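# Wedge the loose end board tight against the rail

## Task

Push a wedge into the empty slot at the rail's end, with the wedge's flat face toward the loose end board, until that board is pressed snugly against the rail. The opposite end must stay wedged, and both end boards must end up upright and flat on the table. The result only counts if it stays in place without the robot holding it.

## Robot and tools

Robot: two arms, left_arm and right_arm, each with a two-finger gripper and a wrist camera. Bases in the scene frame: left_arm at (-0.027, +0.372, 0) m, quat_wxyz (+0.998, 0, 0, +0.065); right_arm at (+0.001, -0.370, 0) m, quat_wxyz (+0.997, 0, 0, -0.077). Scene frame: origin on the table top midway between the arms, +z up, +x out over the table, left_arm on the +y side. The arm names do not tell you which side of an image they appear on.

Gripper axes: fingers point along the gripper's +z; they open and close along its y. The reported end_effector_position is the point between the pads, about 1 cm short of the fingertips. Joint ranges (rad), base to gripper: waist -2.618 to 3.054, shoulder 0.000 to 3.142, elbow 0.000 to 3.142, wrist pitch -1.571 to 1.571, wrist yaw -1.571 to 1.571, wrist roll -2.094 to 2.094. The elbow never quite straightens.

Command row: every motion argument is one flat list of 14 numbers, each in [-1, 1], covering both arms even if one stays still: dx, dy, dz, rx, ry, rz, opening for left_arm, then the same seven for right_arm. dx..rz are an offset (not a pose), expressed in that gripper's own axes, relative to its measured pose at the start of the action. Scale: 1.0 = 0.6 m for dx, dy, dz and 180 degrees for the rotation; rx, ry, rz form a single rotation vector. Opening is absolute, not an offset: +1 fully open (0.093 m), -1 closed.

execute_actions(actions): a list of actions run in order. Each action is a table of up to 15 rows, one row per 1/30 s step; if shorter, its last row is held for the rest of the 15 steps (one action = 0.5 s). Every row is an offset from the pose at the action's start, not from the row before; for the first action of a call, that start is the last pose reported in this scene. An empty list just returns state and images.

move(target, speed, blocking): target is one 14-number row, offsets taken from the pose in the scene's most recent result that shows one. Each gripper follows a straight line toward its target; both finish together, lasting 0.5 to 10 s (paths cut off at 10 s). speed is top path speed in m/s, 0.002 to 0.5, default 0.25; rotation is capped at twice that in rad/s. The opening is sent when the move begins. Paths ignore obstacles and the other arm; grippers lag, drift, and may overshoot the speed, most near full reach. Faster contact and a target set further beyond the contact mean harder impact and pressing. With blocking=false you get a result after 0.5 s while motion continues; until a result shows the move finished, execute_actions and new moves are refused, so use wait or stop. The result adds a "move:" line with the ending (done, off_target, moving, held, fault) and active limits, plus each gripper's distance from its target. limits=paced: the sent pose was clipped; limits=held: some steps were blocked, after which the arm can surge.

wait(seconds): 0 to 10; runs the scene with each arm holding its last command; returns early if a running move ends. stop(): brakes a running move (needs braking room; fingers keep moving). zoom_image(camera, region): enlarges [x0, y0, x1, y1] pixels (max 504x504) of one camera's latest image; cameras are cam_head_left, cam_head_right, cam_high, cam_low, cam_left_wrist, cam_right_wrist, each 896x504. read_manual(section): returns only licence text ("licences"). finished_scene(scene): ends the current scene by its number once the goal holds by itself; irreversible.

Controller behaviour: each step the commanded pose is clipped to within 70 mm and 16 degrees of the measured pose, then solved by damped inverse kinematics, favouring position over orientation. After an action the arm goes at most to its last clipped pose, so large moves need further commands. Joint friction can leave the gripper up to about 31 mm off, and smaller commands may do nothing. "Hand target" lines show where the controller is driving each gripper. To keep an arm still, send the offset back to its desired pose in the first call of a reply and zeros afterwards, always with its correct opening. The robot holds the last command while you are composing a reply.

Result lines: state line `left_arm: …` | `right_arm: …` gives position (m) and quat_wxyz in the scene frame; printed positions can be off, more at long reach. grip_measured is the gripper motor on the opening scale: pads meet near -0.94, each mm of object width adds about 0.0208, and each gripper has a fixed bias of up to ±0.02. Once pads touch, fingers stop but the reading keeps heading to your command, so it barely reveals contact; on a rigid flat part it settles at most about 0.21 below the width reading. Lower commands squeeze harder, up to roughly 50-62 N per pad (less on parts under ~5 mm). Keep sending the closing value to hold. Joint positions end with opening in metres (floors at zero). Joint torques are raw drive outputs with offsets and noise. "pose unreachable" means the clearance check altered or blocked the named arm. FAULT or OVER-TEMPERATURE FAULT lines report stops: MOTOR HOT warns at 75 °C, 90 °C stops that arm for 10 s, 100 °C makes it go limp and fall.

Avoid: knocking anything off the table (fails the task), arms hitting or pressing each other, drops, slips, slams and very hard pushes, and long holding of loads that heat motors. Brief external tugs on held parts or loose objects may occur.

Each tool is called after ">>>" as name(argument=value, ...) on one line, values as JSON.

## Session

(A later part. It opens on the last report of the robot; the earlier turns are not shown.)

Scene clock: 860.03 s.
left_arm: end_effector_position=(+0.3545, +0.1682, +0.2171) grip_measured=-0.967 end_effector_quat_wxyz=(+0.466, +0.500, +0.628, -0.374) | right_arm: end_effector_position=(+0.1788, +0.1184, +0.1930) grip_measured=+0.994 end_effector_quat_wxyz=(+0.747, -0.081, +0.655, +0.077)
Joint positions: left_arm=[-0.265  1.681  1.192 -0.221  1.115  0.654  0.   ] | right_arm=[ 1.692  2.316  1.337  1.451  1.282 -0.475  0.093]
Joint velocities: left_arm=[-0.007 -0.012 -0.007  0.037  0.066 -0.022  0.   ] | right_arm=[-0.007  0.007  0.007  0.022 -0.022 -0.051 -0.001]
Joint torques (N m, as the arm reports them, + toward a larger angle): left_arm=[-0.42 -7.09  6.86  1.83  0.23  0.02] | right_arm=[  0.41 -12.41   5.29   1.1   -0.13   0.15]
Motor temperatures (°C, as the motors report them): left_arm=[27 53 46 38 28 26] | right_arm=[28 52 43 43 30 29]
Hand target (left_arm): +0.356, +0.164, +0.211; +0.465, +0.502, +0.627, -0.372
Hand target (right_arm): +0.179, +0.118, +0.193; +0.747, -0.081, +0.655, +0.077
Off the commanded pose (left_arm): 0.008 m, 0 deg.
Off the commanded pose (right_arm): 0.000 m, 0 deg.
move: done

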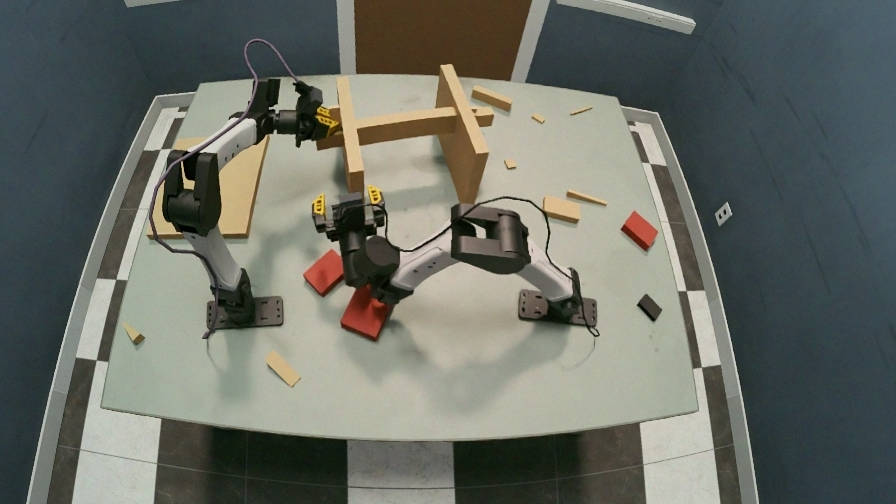

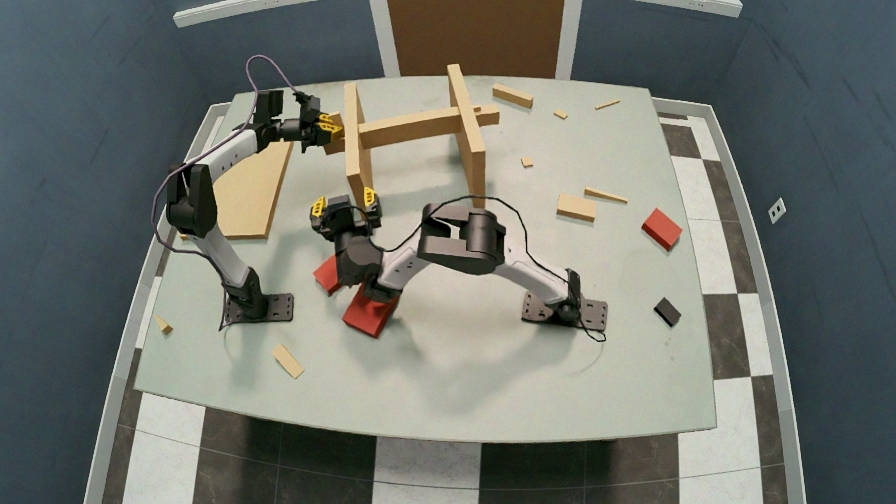

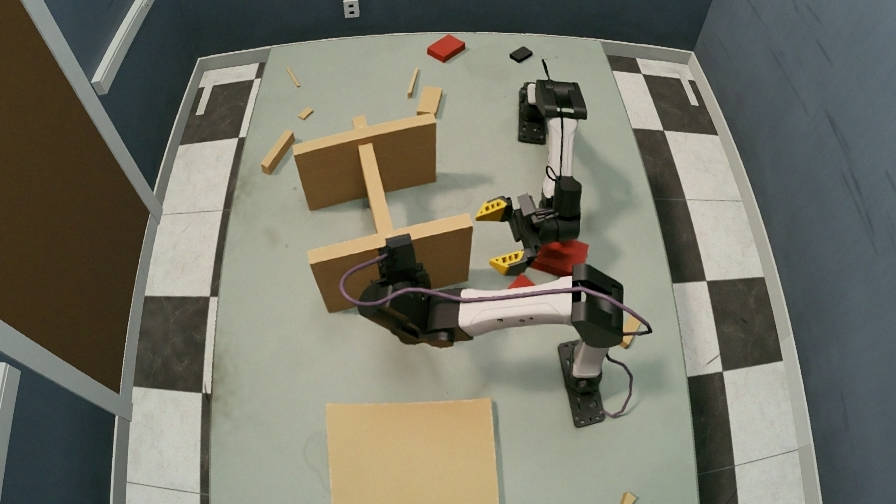

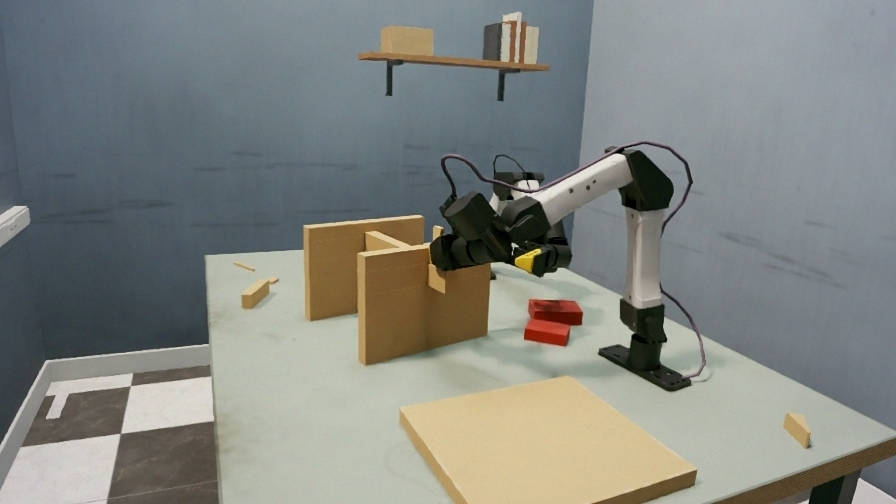

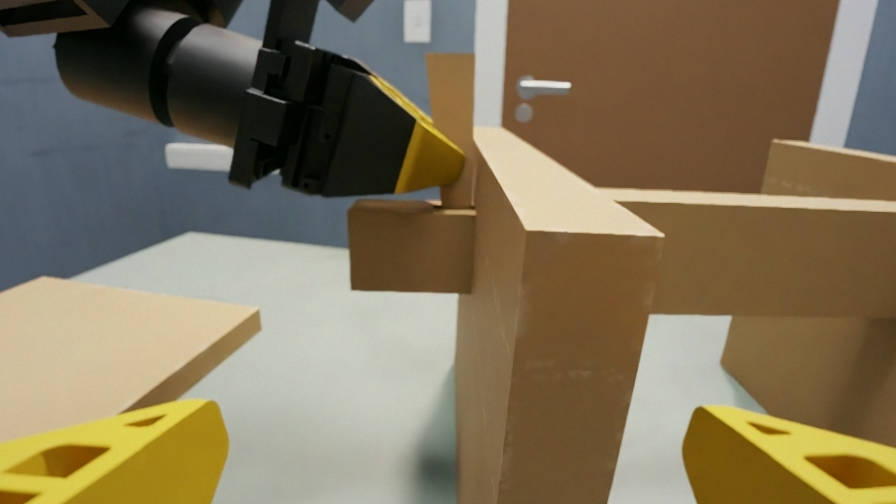

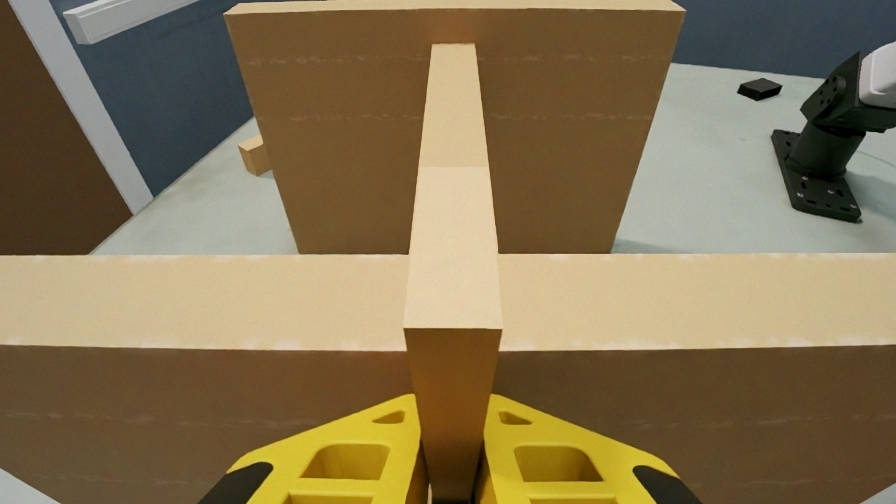

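>>> execute_actions(actions=[[[0,0,0,0,0,0,-0.8, 0,0,0,0,0,0,1]],[[0,0,0,0,0,0,-0.72, 0,0,0,0,0,0,1]],[[0,0,0,0,0,0,-0.5, 0,0,0,0,0,0,1]]])

Scene clock: 870.20 s.
left_arm: end_effector_position=(+0.3546, +0.1682, +0.2170) grip_measured=-0.502 end_effector_quat_wxyz=(+0.465, +0.499, +0.628, -0.374) | right_arm: end_effector_position=(+0.1788, +0.1184, +0.1930) grip_measured=+0.994 end_effector_quat_wxyz=(+0.747, -0.081, +0.655, +0.077)
Joint positions: left_arm=[-0.265  1.681  1.191 -0.22   1.115  0.652  0.021] | right_arm=[ 1.692  2.316  1.337  1.451  1.282 -0.475  0.093]
Joint velocities: left_arm=[ 0.007  0.002 -0.007  0.007 -0.007 -0.007  0.   ] | right_arm=[-0.002  0.002 -0.012 -0.051 -0.051 -0.037  0.001]
Joint torques (N m, as the arm reports them, + toward a larger angle): left_arm=[ 0.22 -7.9   7.7   1.45  0.32  0.08] | right_arm=[  0.41 -12.42   5.29   1.1   -0.13   0.14]
Motor temperatures (°C, as the motors report them): left_arm=[27 53 46 39 28 26] | right_arm=[28 53 43 43 30 29]
Hand target (left_arm): +0.355, +0.168, +0.217; +0.465, +0.499, +0.628, -0.374
Hand target (right_arm): +0.179, +0.118, +0.193; +0.747, -0.081, +0.655, +0.077
Off the commanded pose (left_arm): 0.000 m, 0 deg.
Off the commanded pose (right_arm): 0.000 m, 0 deg.

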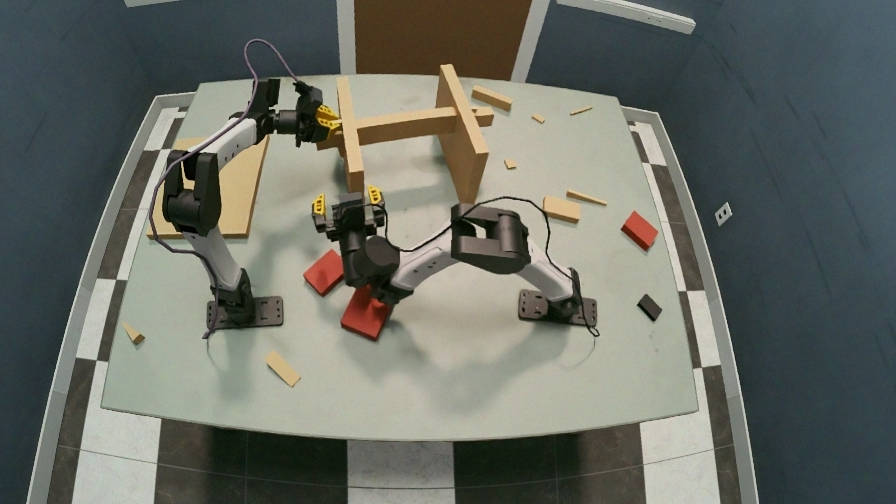

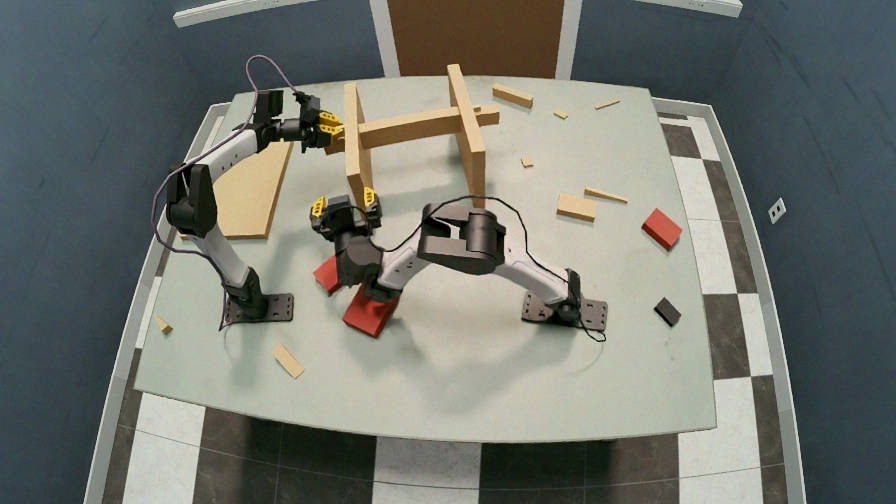

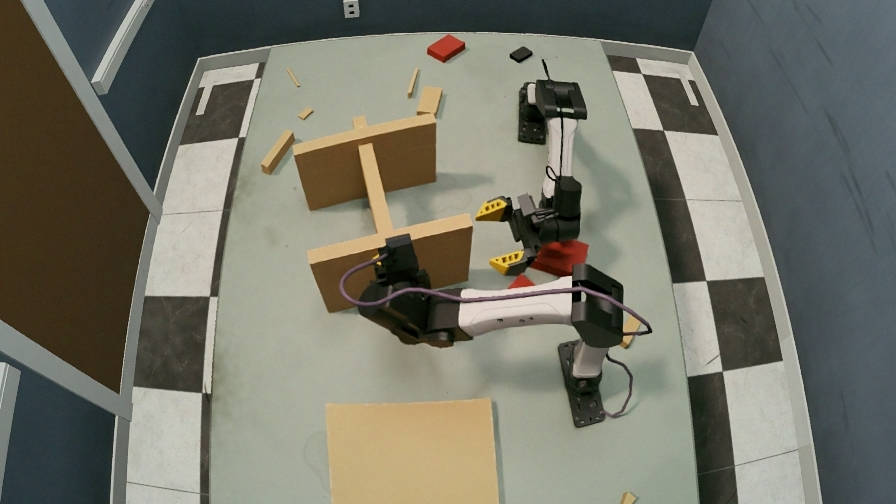

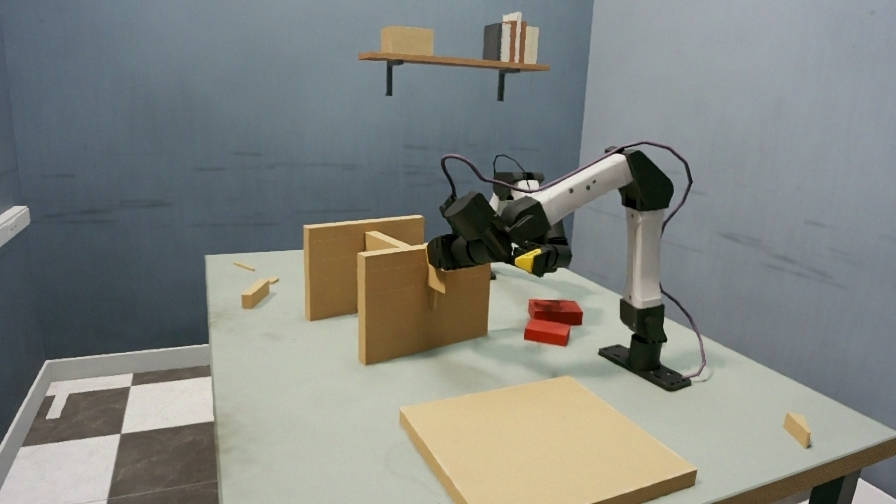

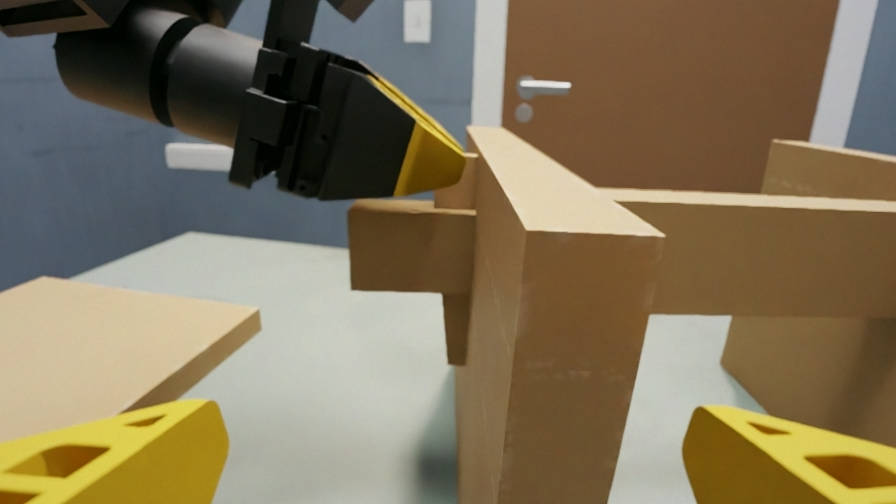

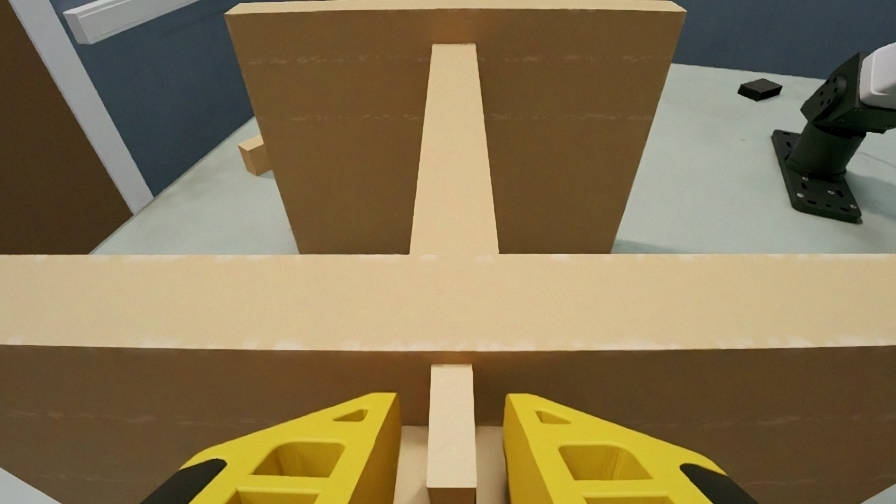

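>>> move(target=[-0.0638,-0.0006,-0.0191,0,0,0,-0.5, 0,0,0,0,0,0,1], speed=0.05)

>>> execute_actions(actions=[[[0,0,0,0,0,0,-1, 0,0,0,0,0,0,1]]])

Scene clock: 879.90 s.
left_arm: end_effector_position=(+0.3556, +0.1681, +0.2382) grip_measured=-0.502 end_effector_quat_wxyz=(+0.451, +0.493, +0.638, -0.382) | right_arm: end_effector_position=(+0.1788, +0.1184, +0.1930) grip_measured=+0.994 end_effector_quat_wxyz=(+0.747, -0.081, +0.655, +0.077)
Joint positions: left_arm=[-0.265  1.681  1.295 -0.366  1.115  0.652  0.021] | right_arm=[ 1.692  2.316  1.337  1.451  1.282 -0.475  0.093]
Joint velocities: left_arm=[-0.002  0.012 -0.012 -0.022  0.022 -0.037 -0.001] | right_arm=[ 0.027  0.017  0.012 -0.066 -0.022 -0.007 -0.   ]
Joint torques (N m, as the arm reports them, + toward a larger angle): left_arm=[  0.11 -10.23   9.6    1.34   0.29   0.06] | right_arm=[  0.41 -12.43   5.29   1.1   -0.13   0.14]
Motor temperatures (°C, as the motors report them): left_arm=[27 53 47 38 28 26] | right_arm=[28 53 43 43 30 29]
Hand target (left_arm): +0.354, +0.168, +0.257; +0.465, +0.499, +0.628, -0.374
Hand target (right_arm): +0.179, +0.118, +0.193; +0.747, -0.081, +0.655, +0.077
Off the commanded pose (left_arm): 0.019 m, 2 deg.
Off the commanded pose (right_arm): 0.000 m, 0 deg.
move: off_target (left_arm)

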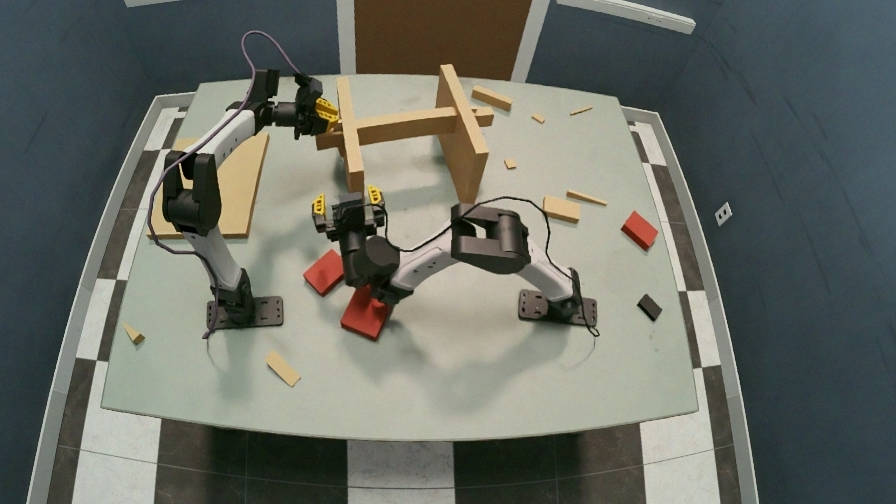

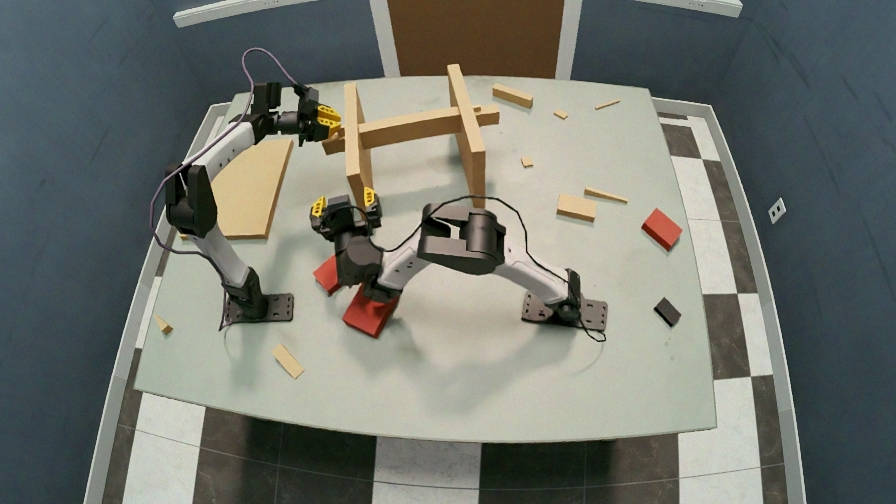

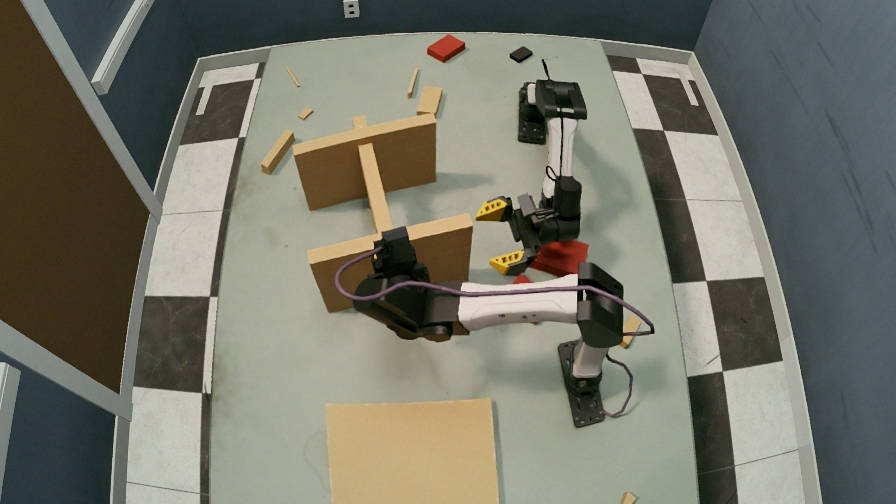

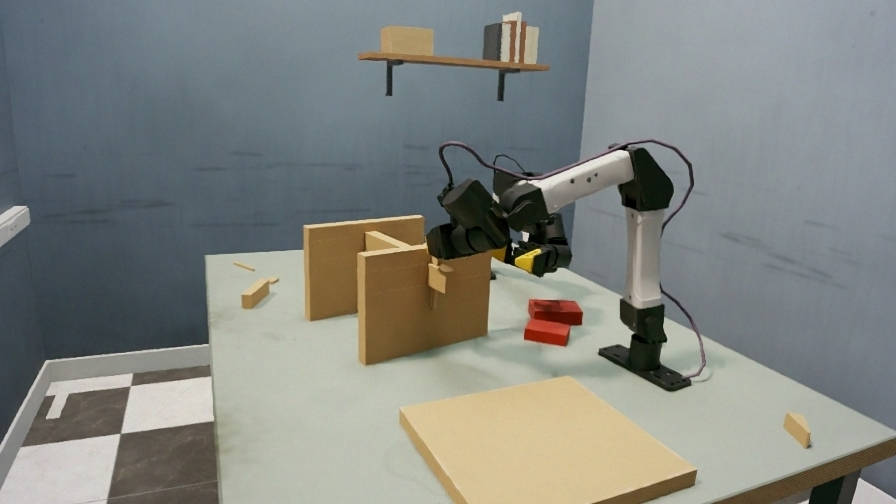

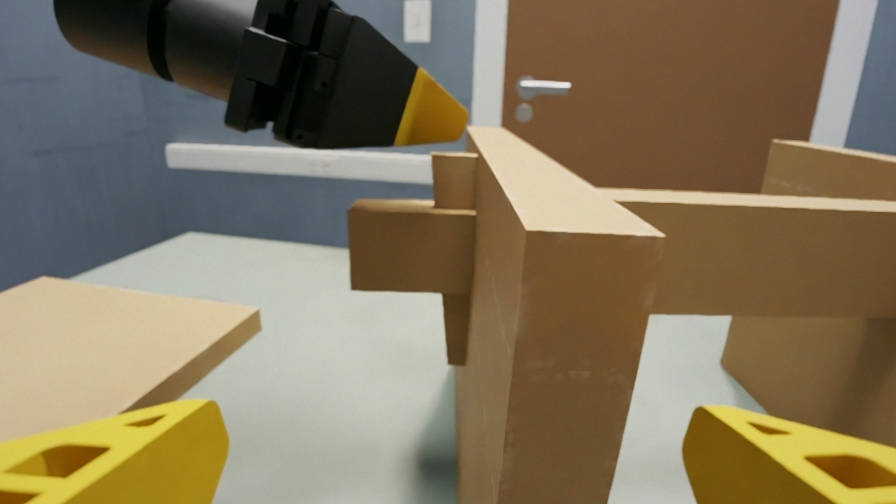

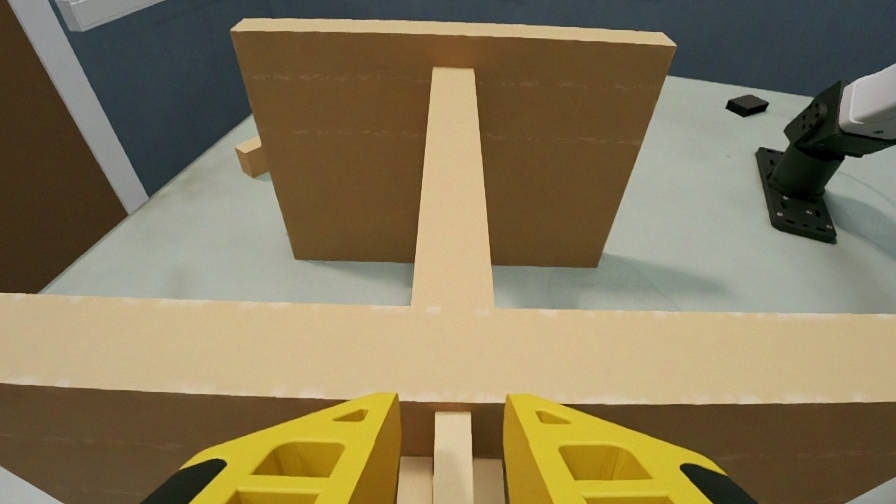

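Scene clock: 880.40 s.
left_arm: end_effector_position=(+0.3556, +0.1681, +0.2382) grip_measured=-1.000 end_effector_quat_wxyz=(+0.451, +0.493, +0.638, -0.382) | right_arm: end_effector_position=(+0.1788, +0.1184, +0.1930) grip_measured=+0.994 end_effector_quat_wxyz=(+0.747, -0.081, +0.655, +0.077)
Joint positions: left_arm=[-0.265  1.681  1.295 -0.366  1.115  0.652  0.   ] | right_arm=[ 1.692  2.316  1.337  1.451  1.282 -0.475  0.093]
Joint velocities: left_arm=[-0.032 -0.002 -0.017 -0.007 -0.051  0.066  0.   ] | right_arm=[ 0.012 -0.002 -0.007 -0.037  0.022 -0.022 -0.001]
Joint torques (N m, as the arm reports them, + toward a larger angle): left_arm=[ 0.25 -8.07  7.81  1.42  0.33  0.1 ] | right_arm=[  0.41 -12.4    5.27   1.1   -0.13   0.14]
Motor temperatures (°C, as the motors report them): left_arm=[27 53 47 38 28 26] | right_arm=[28 53 43 43 30 29]
Hand target (left_arm): +0.356, +0.168, +0.238; +0.451, +0.493, +0.638, -0.382
Hand target (right_arm): +0.179, +0.118, +0.193; +0.747, -0.081, +0.655, +0.077
Off the commanded pose (left_arm): 0.000 m, 0 deg.
Off the commanded pose (right_arm): 0.000 m, 0 deg.

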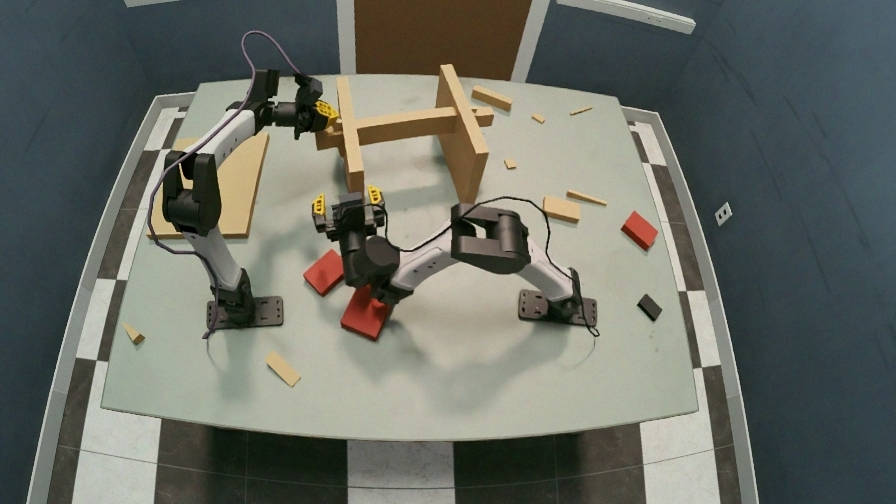

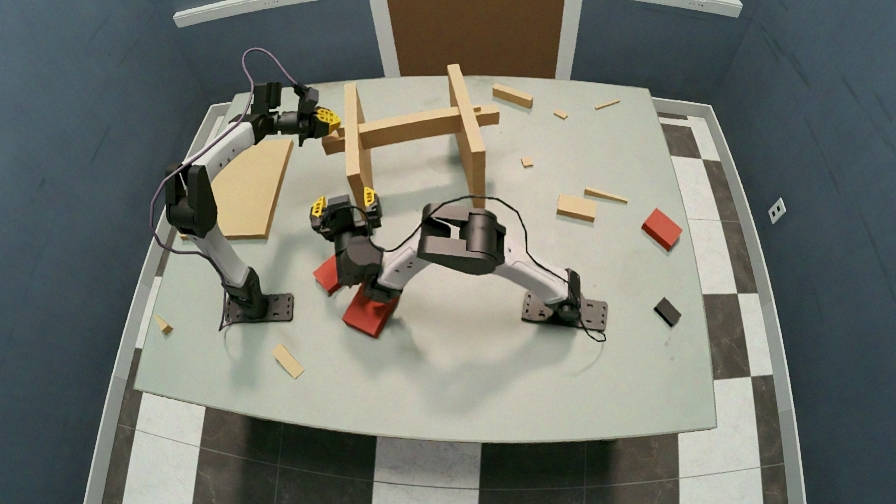

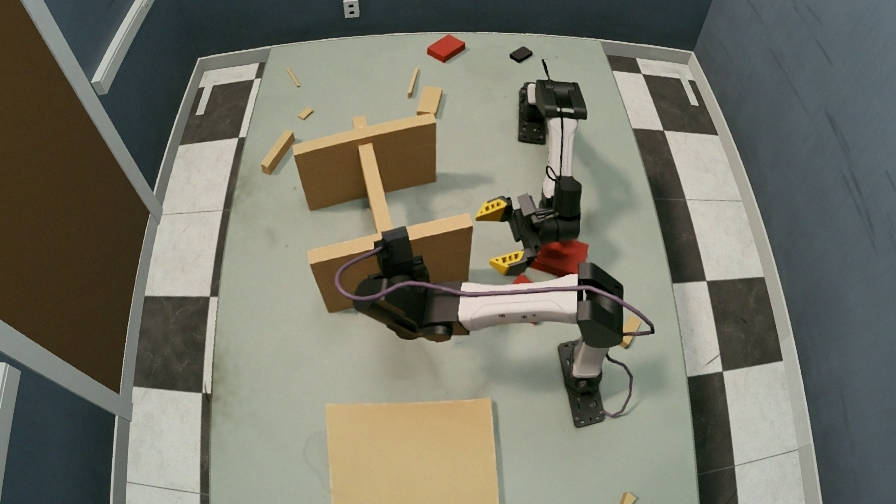

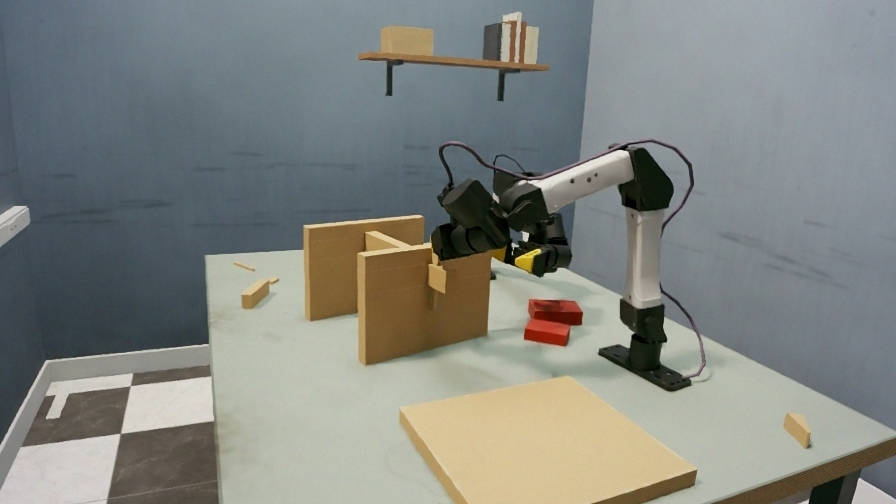

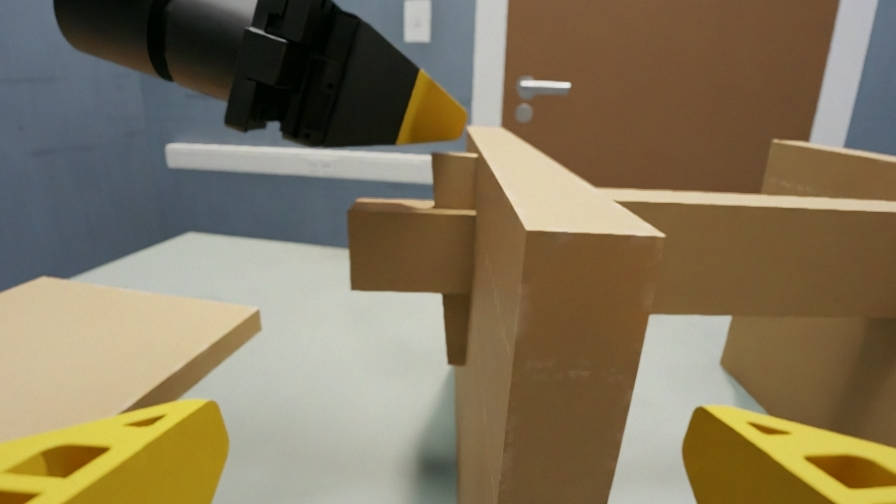

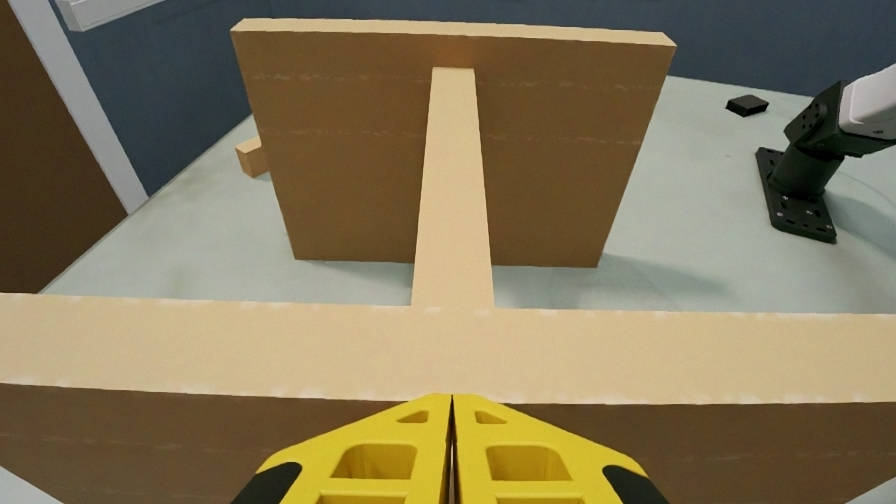

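>>> move(target=[0.0793,0.0036,0.025,0,0,0.01,-1, 0,0,0,0,0,0,1], speed=0.03)

Scene clock: 887.93 s.
left_arm: end_effector_position=(+0.3537, +0.1675, +0.2278) grip_measured=-1.000 end_effector_quat_wxyz=(+0.492, +0.520, +0.589, -0.375) | right_arm: end_effector_position=(+0.1788, +0.1184, +0.1930) grip_measured=+0.994 end_effector_quat_wxyz=(+0.747, -0.081, +0.655, +0.077)
Joint positions: left_arm=[-0.257  1.681  1.184 -0.151  1.174  0.682  0.   ] | right_arm=[ 1.692  2.316  1.337  1.451  1.282 -0.475  0.093]
Joint velocities: left_arm=[ 0.007 -0.012 -0.022  0.037  0.007 -0.066  0.   ] | right_arm=[ 0.012 -0.012 -0.012 -0.037 -0.037  0.022 -0.001]
Joint torques (N m, as the arm reports them, + toward a larger angle): left_arm=[-0.21 -4.77  4.52  1.14 -0.21  0.17] | right_arm=[  0.42 -12.42   5.28   1.1   -0.13   0.14]
Motor temperatures (°C, as the motors report them): left_arm=[27 53 47 38 28 26] | right_arm=[28 53 43 43 30 29]
Hand target (left_arm): +0.354, +0.169, +0.190; +0.457, +0.504, +0.630, -0.375
Hand target (right_arm): +0.179, +0.118, +0.193; +0.747, -0.081, +0.655, +0.077
Off the commanded pose (left_arm): 0.040 m, 7 deg.
Off the commanded pose (right_arm): 0.000 m, 0 deg.
move: off_target (left_arm)

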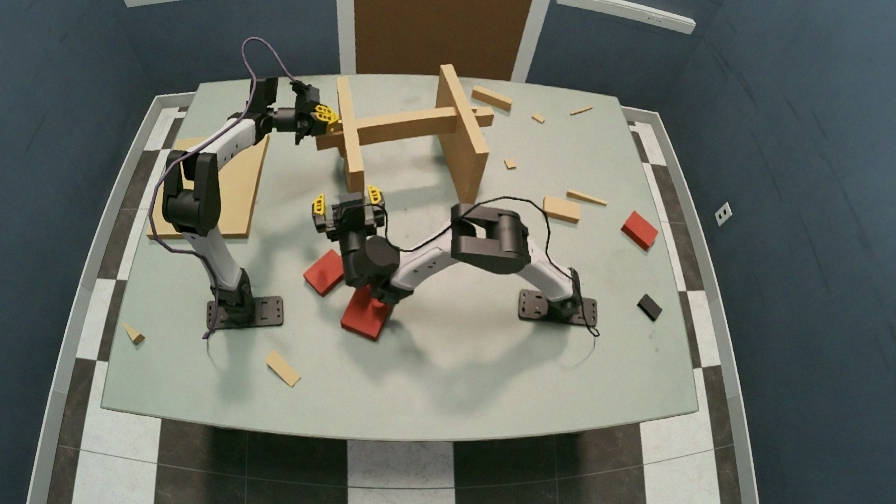

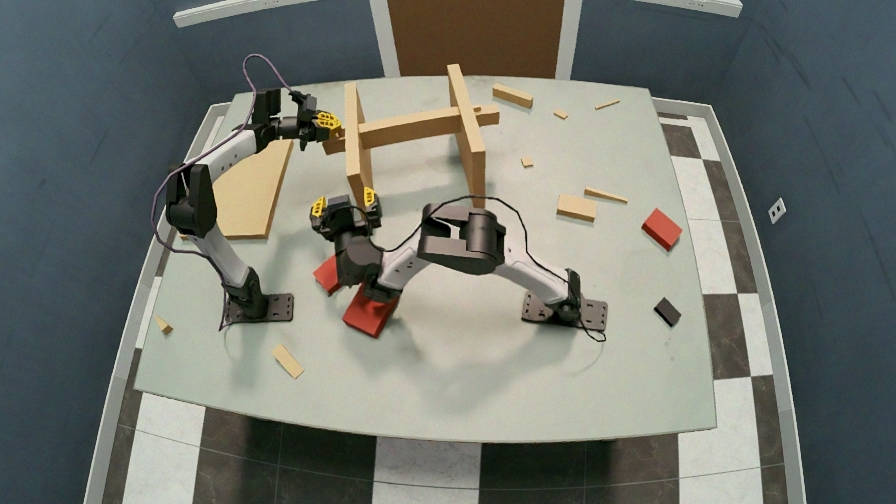

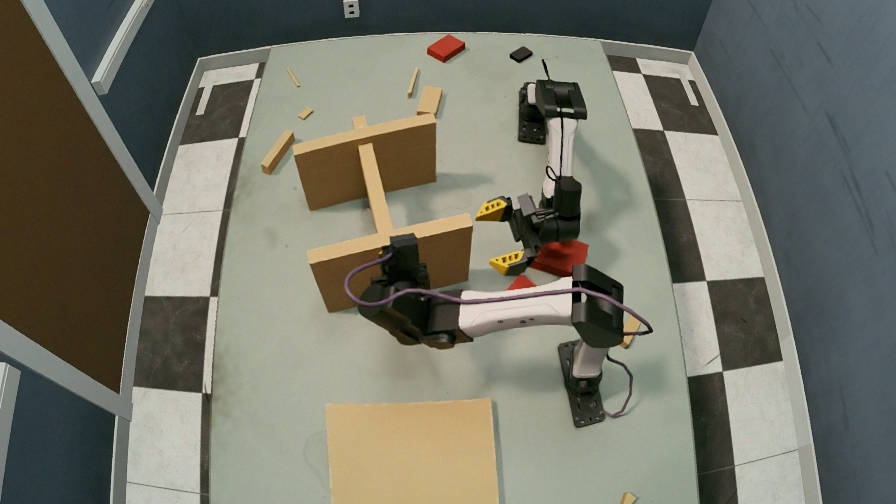

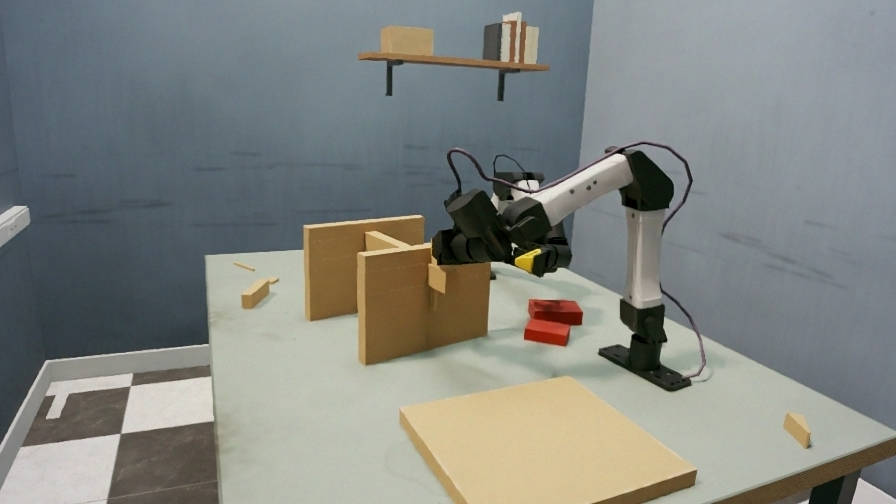

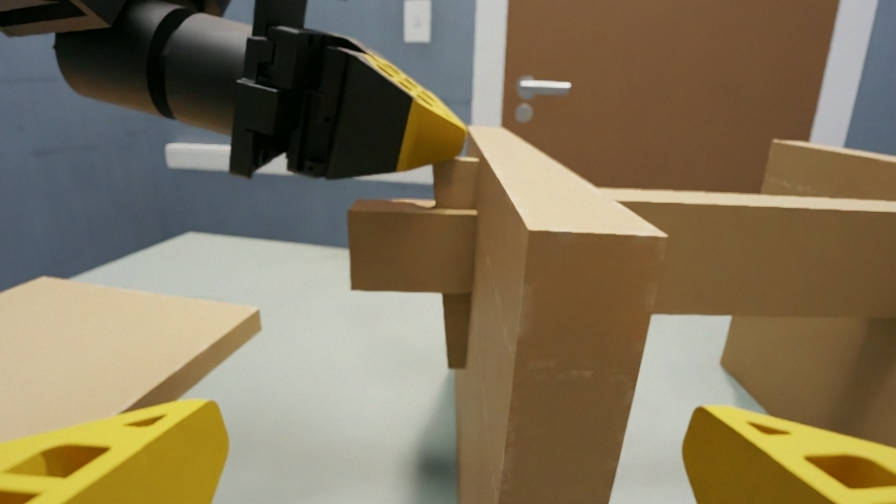

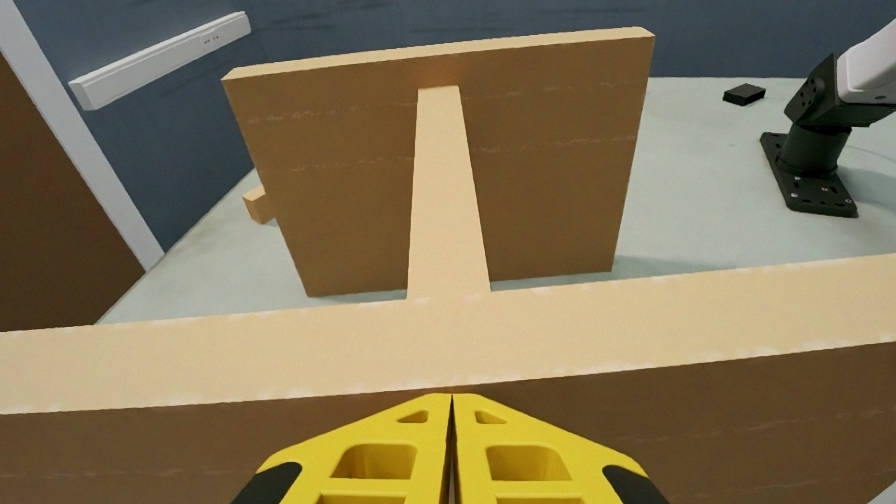

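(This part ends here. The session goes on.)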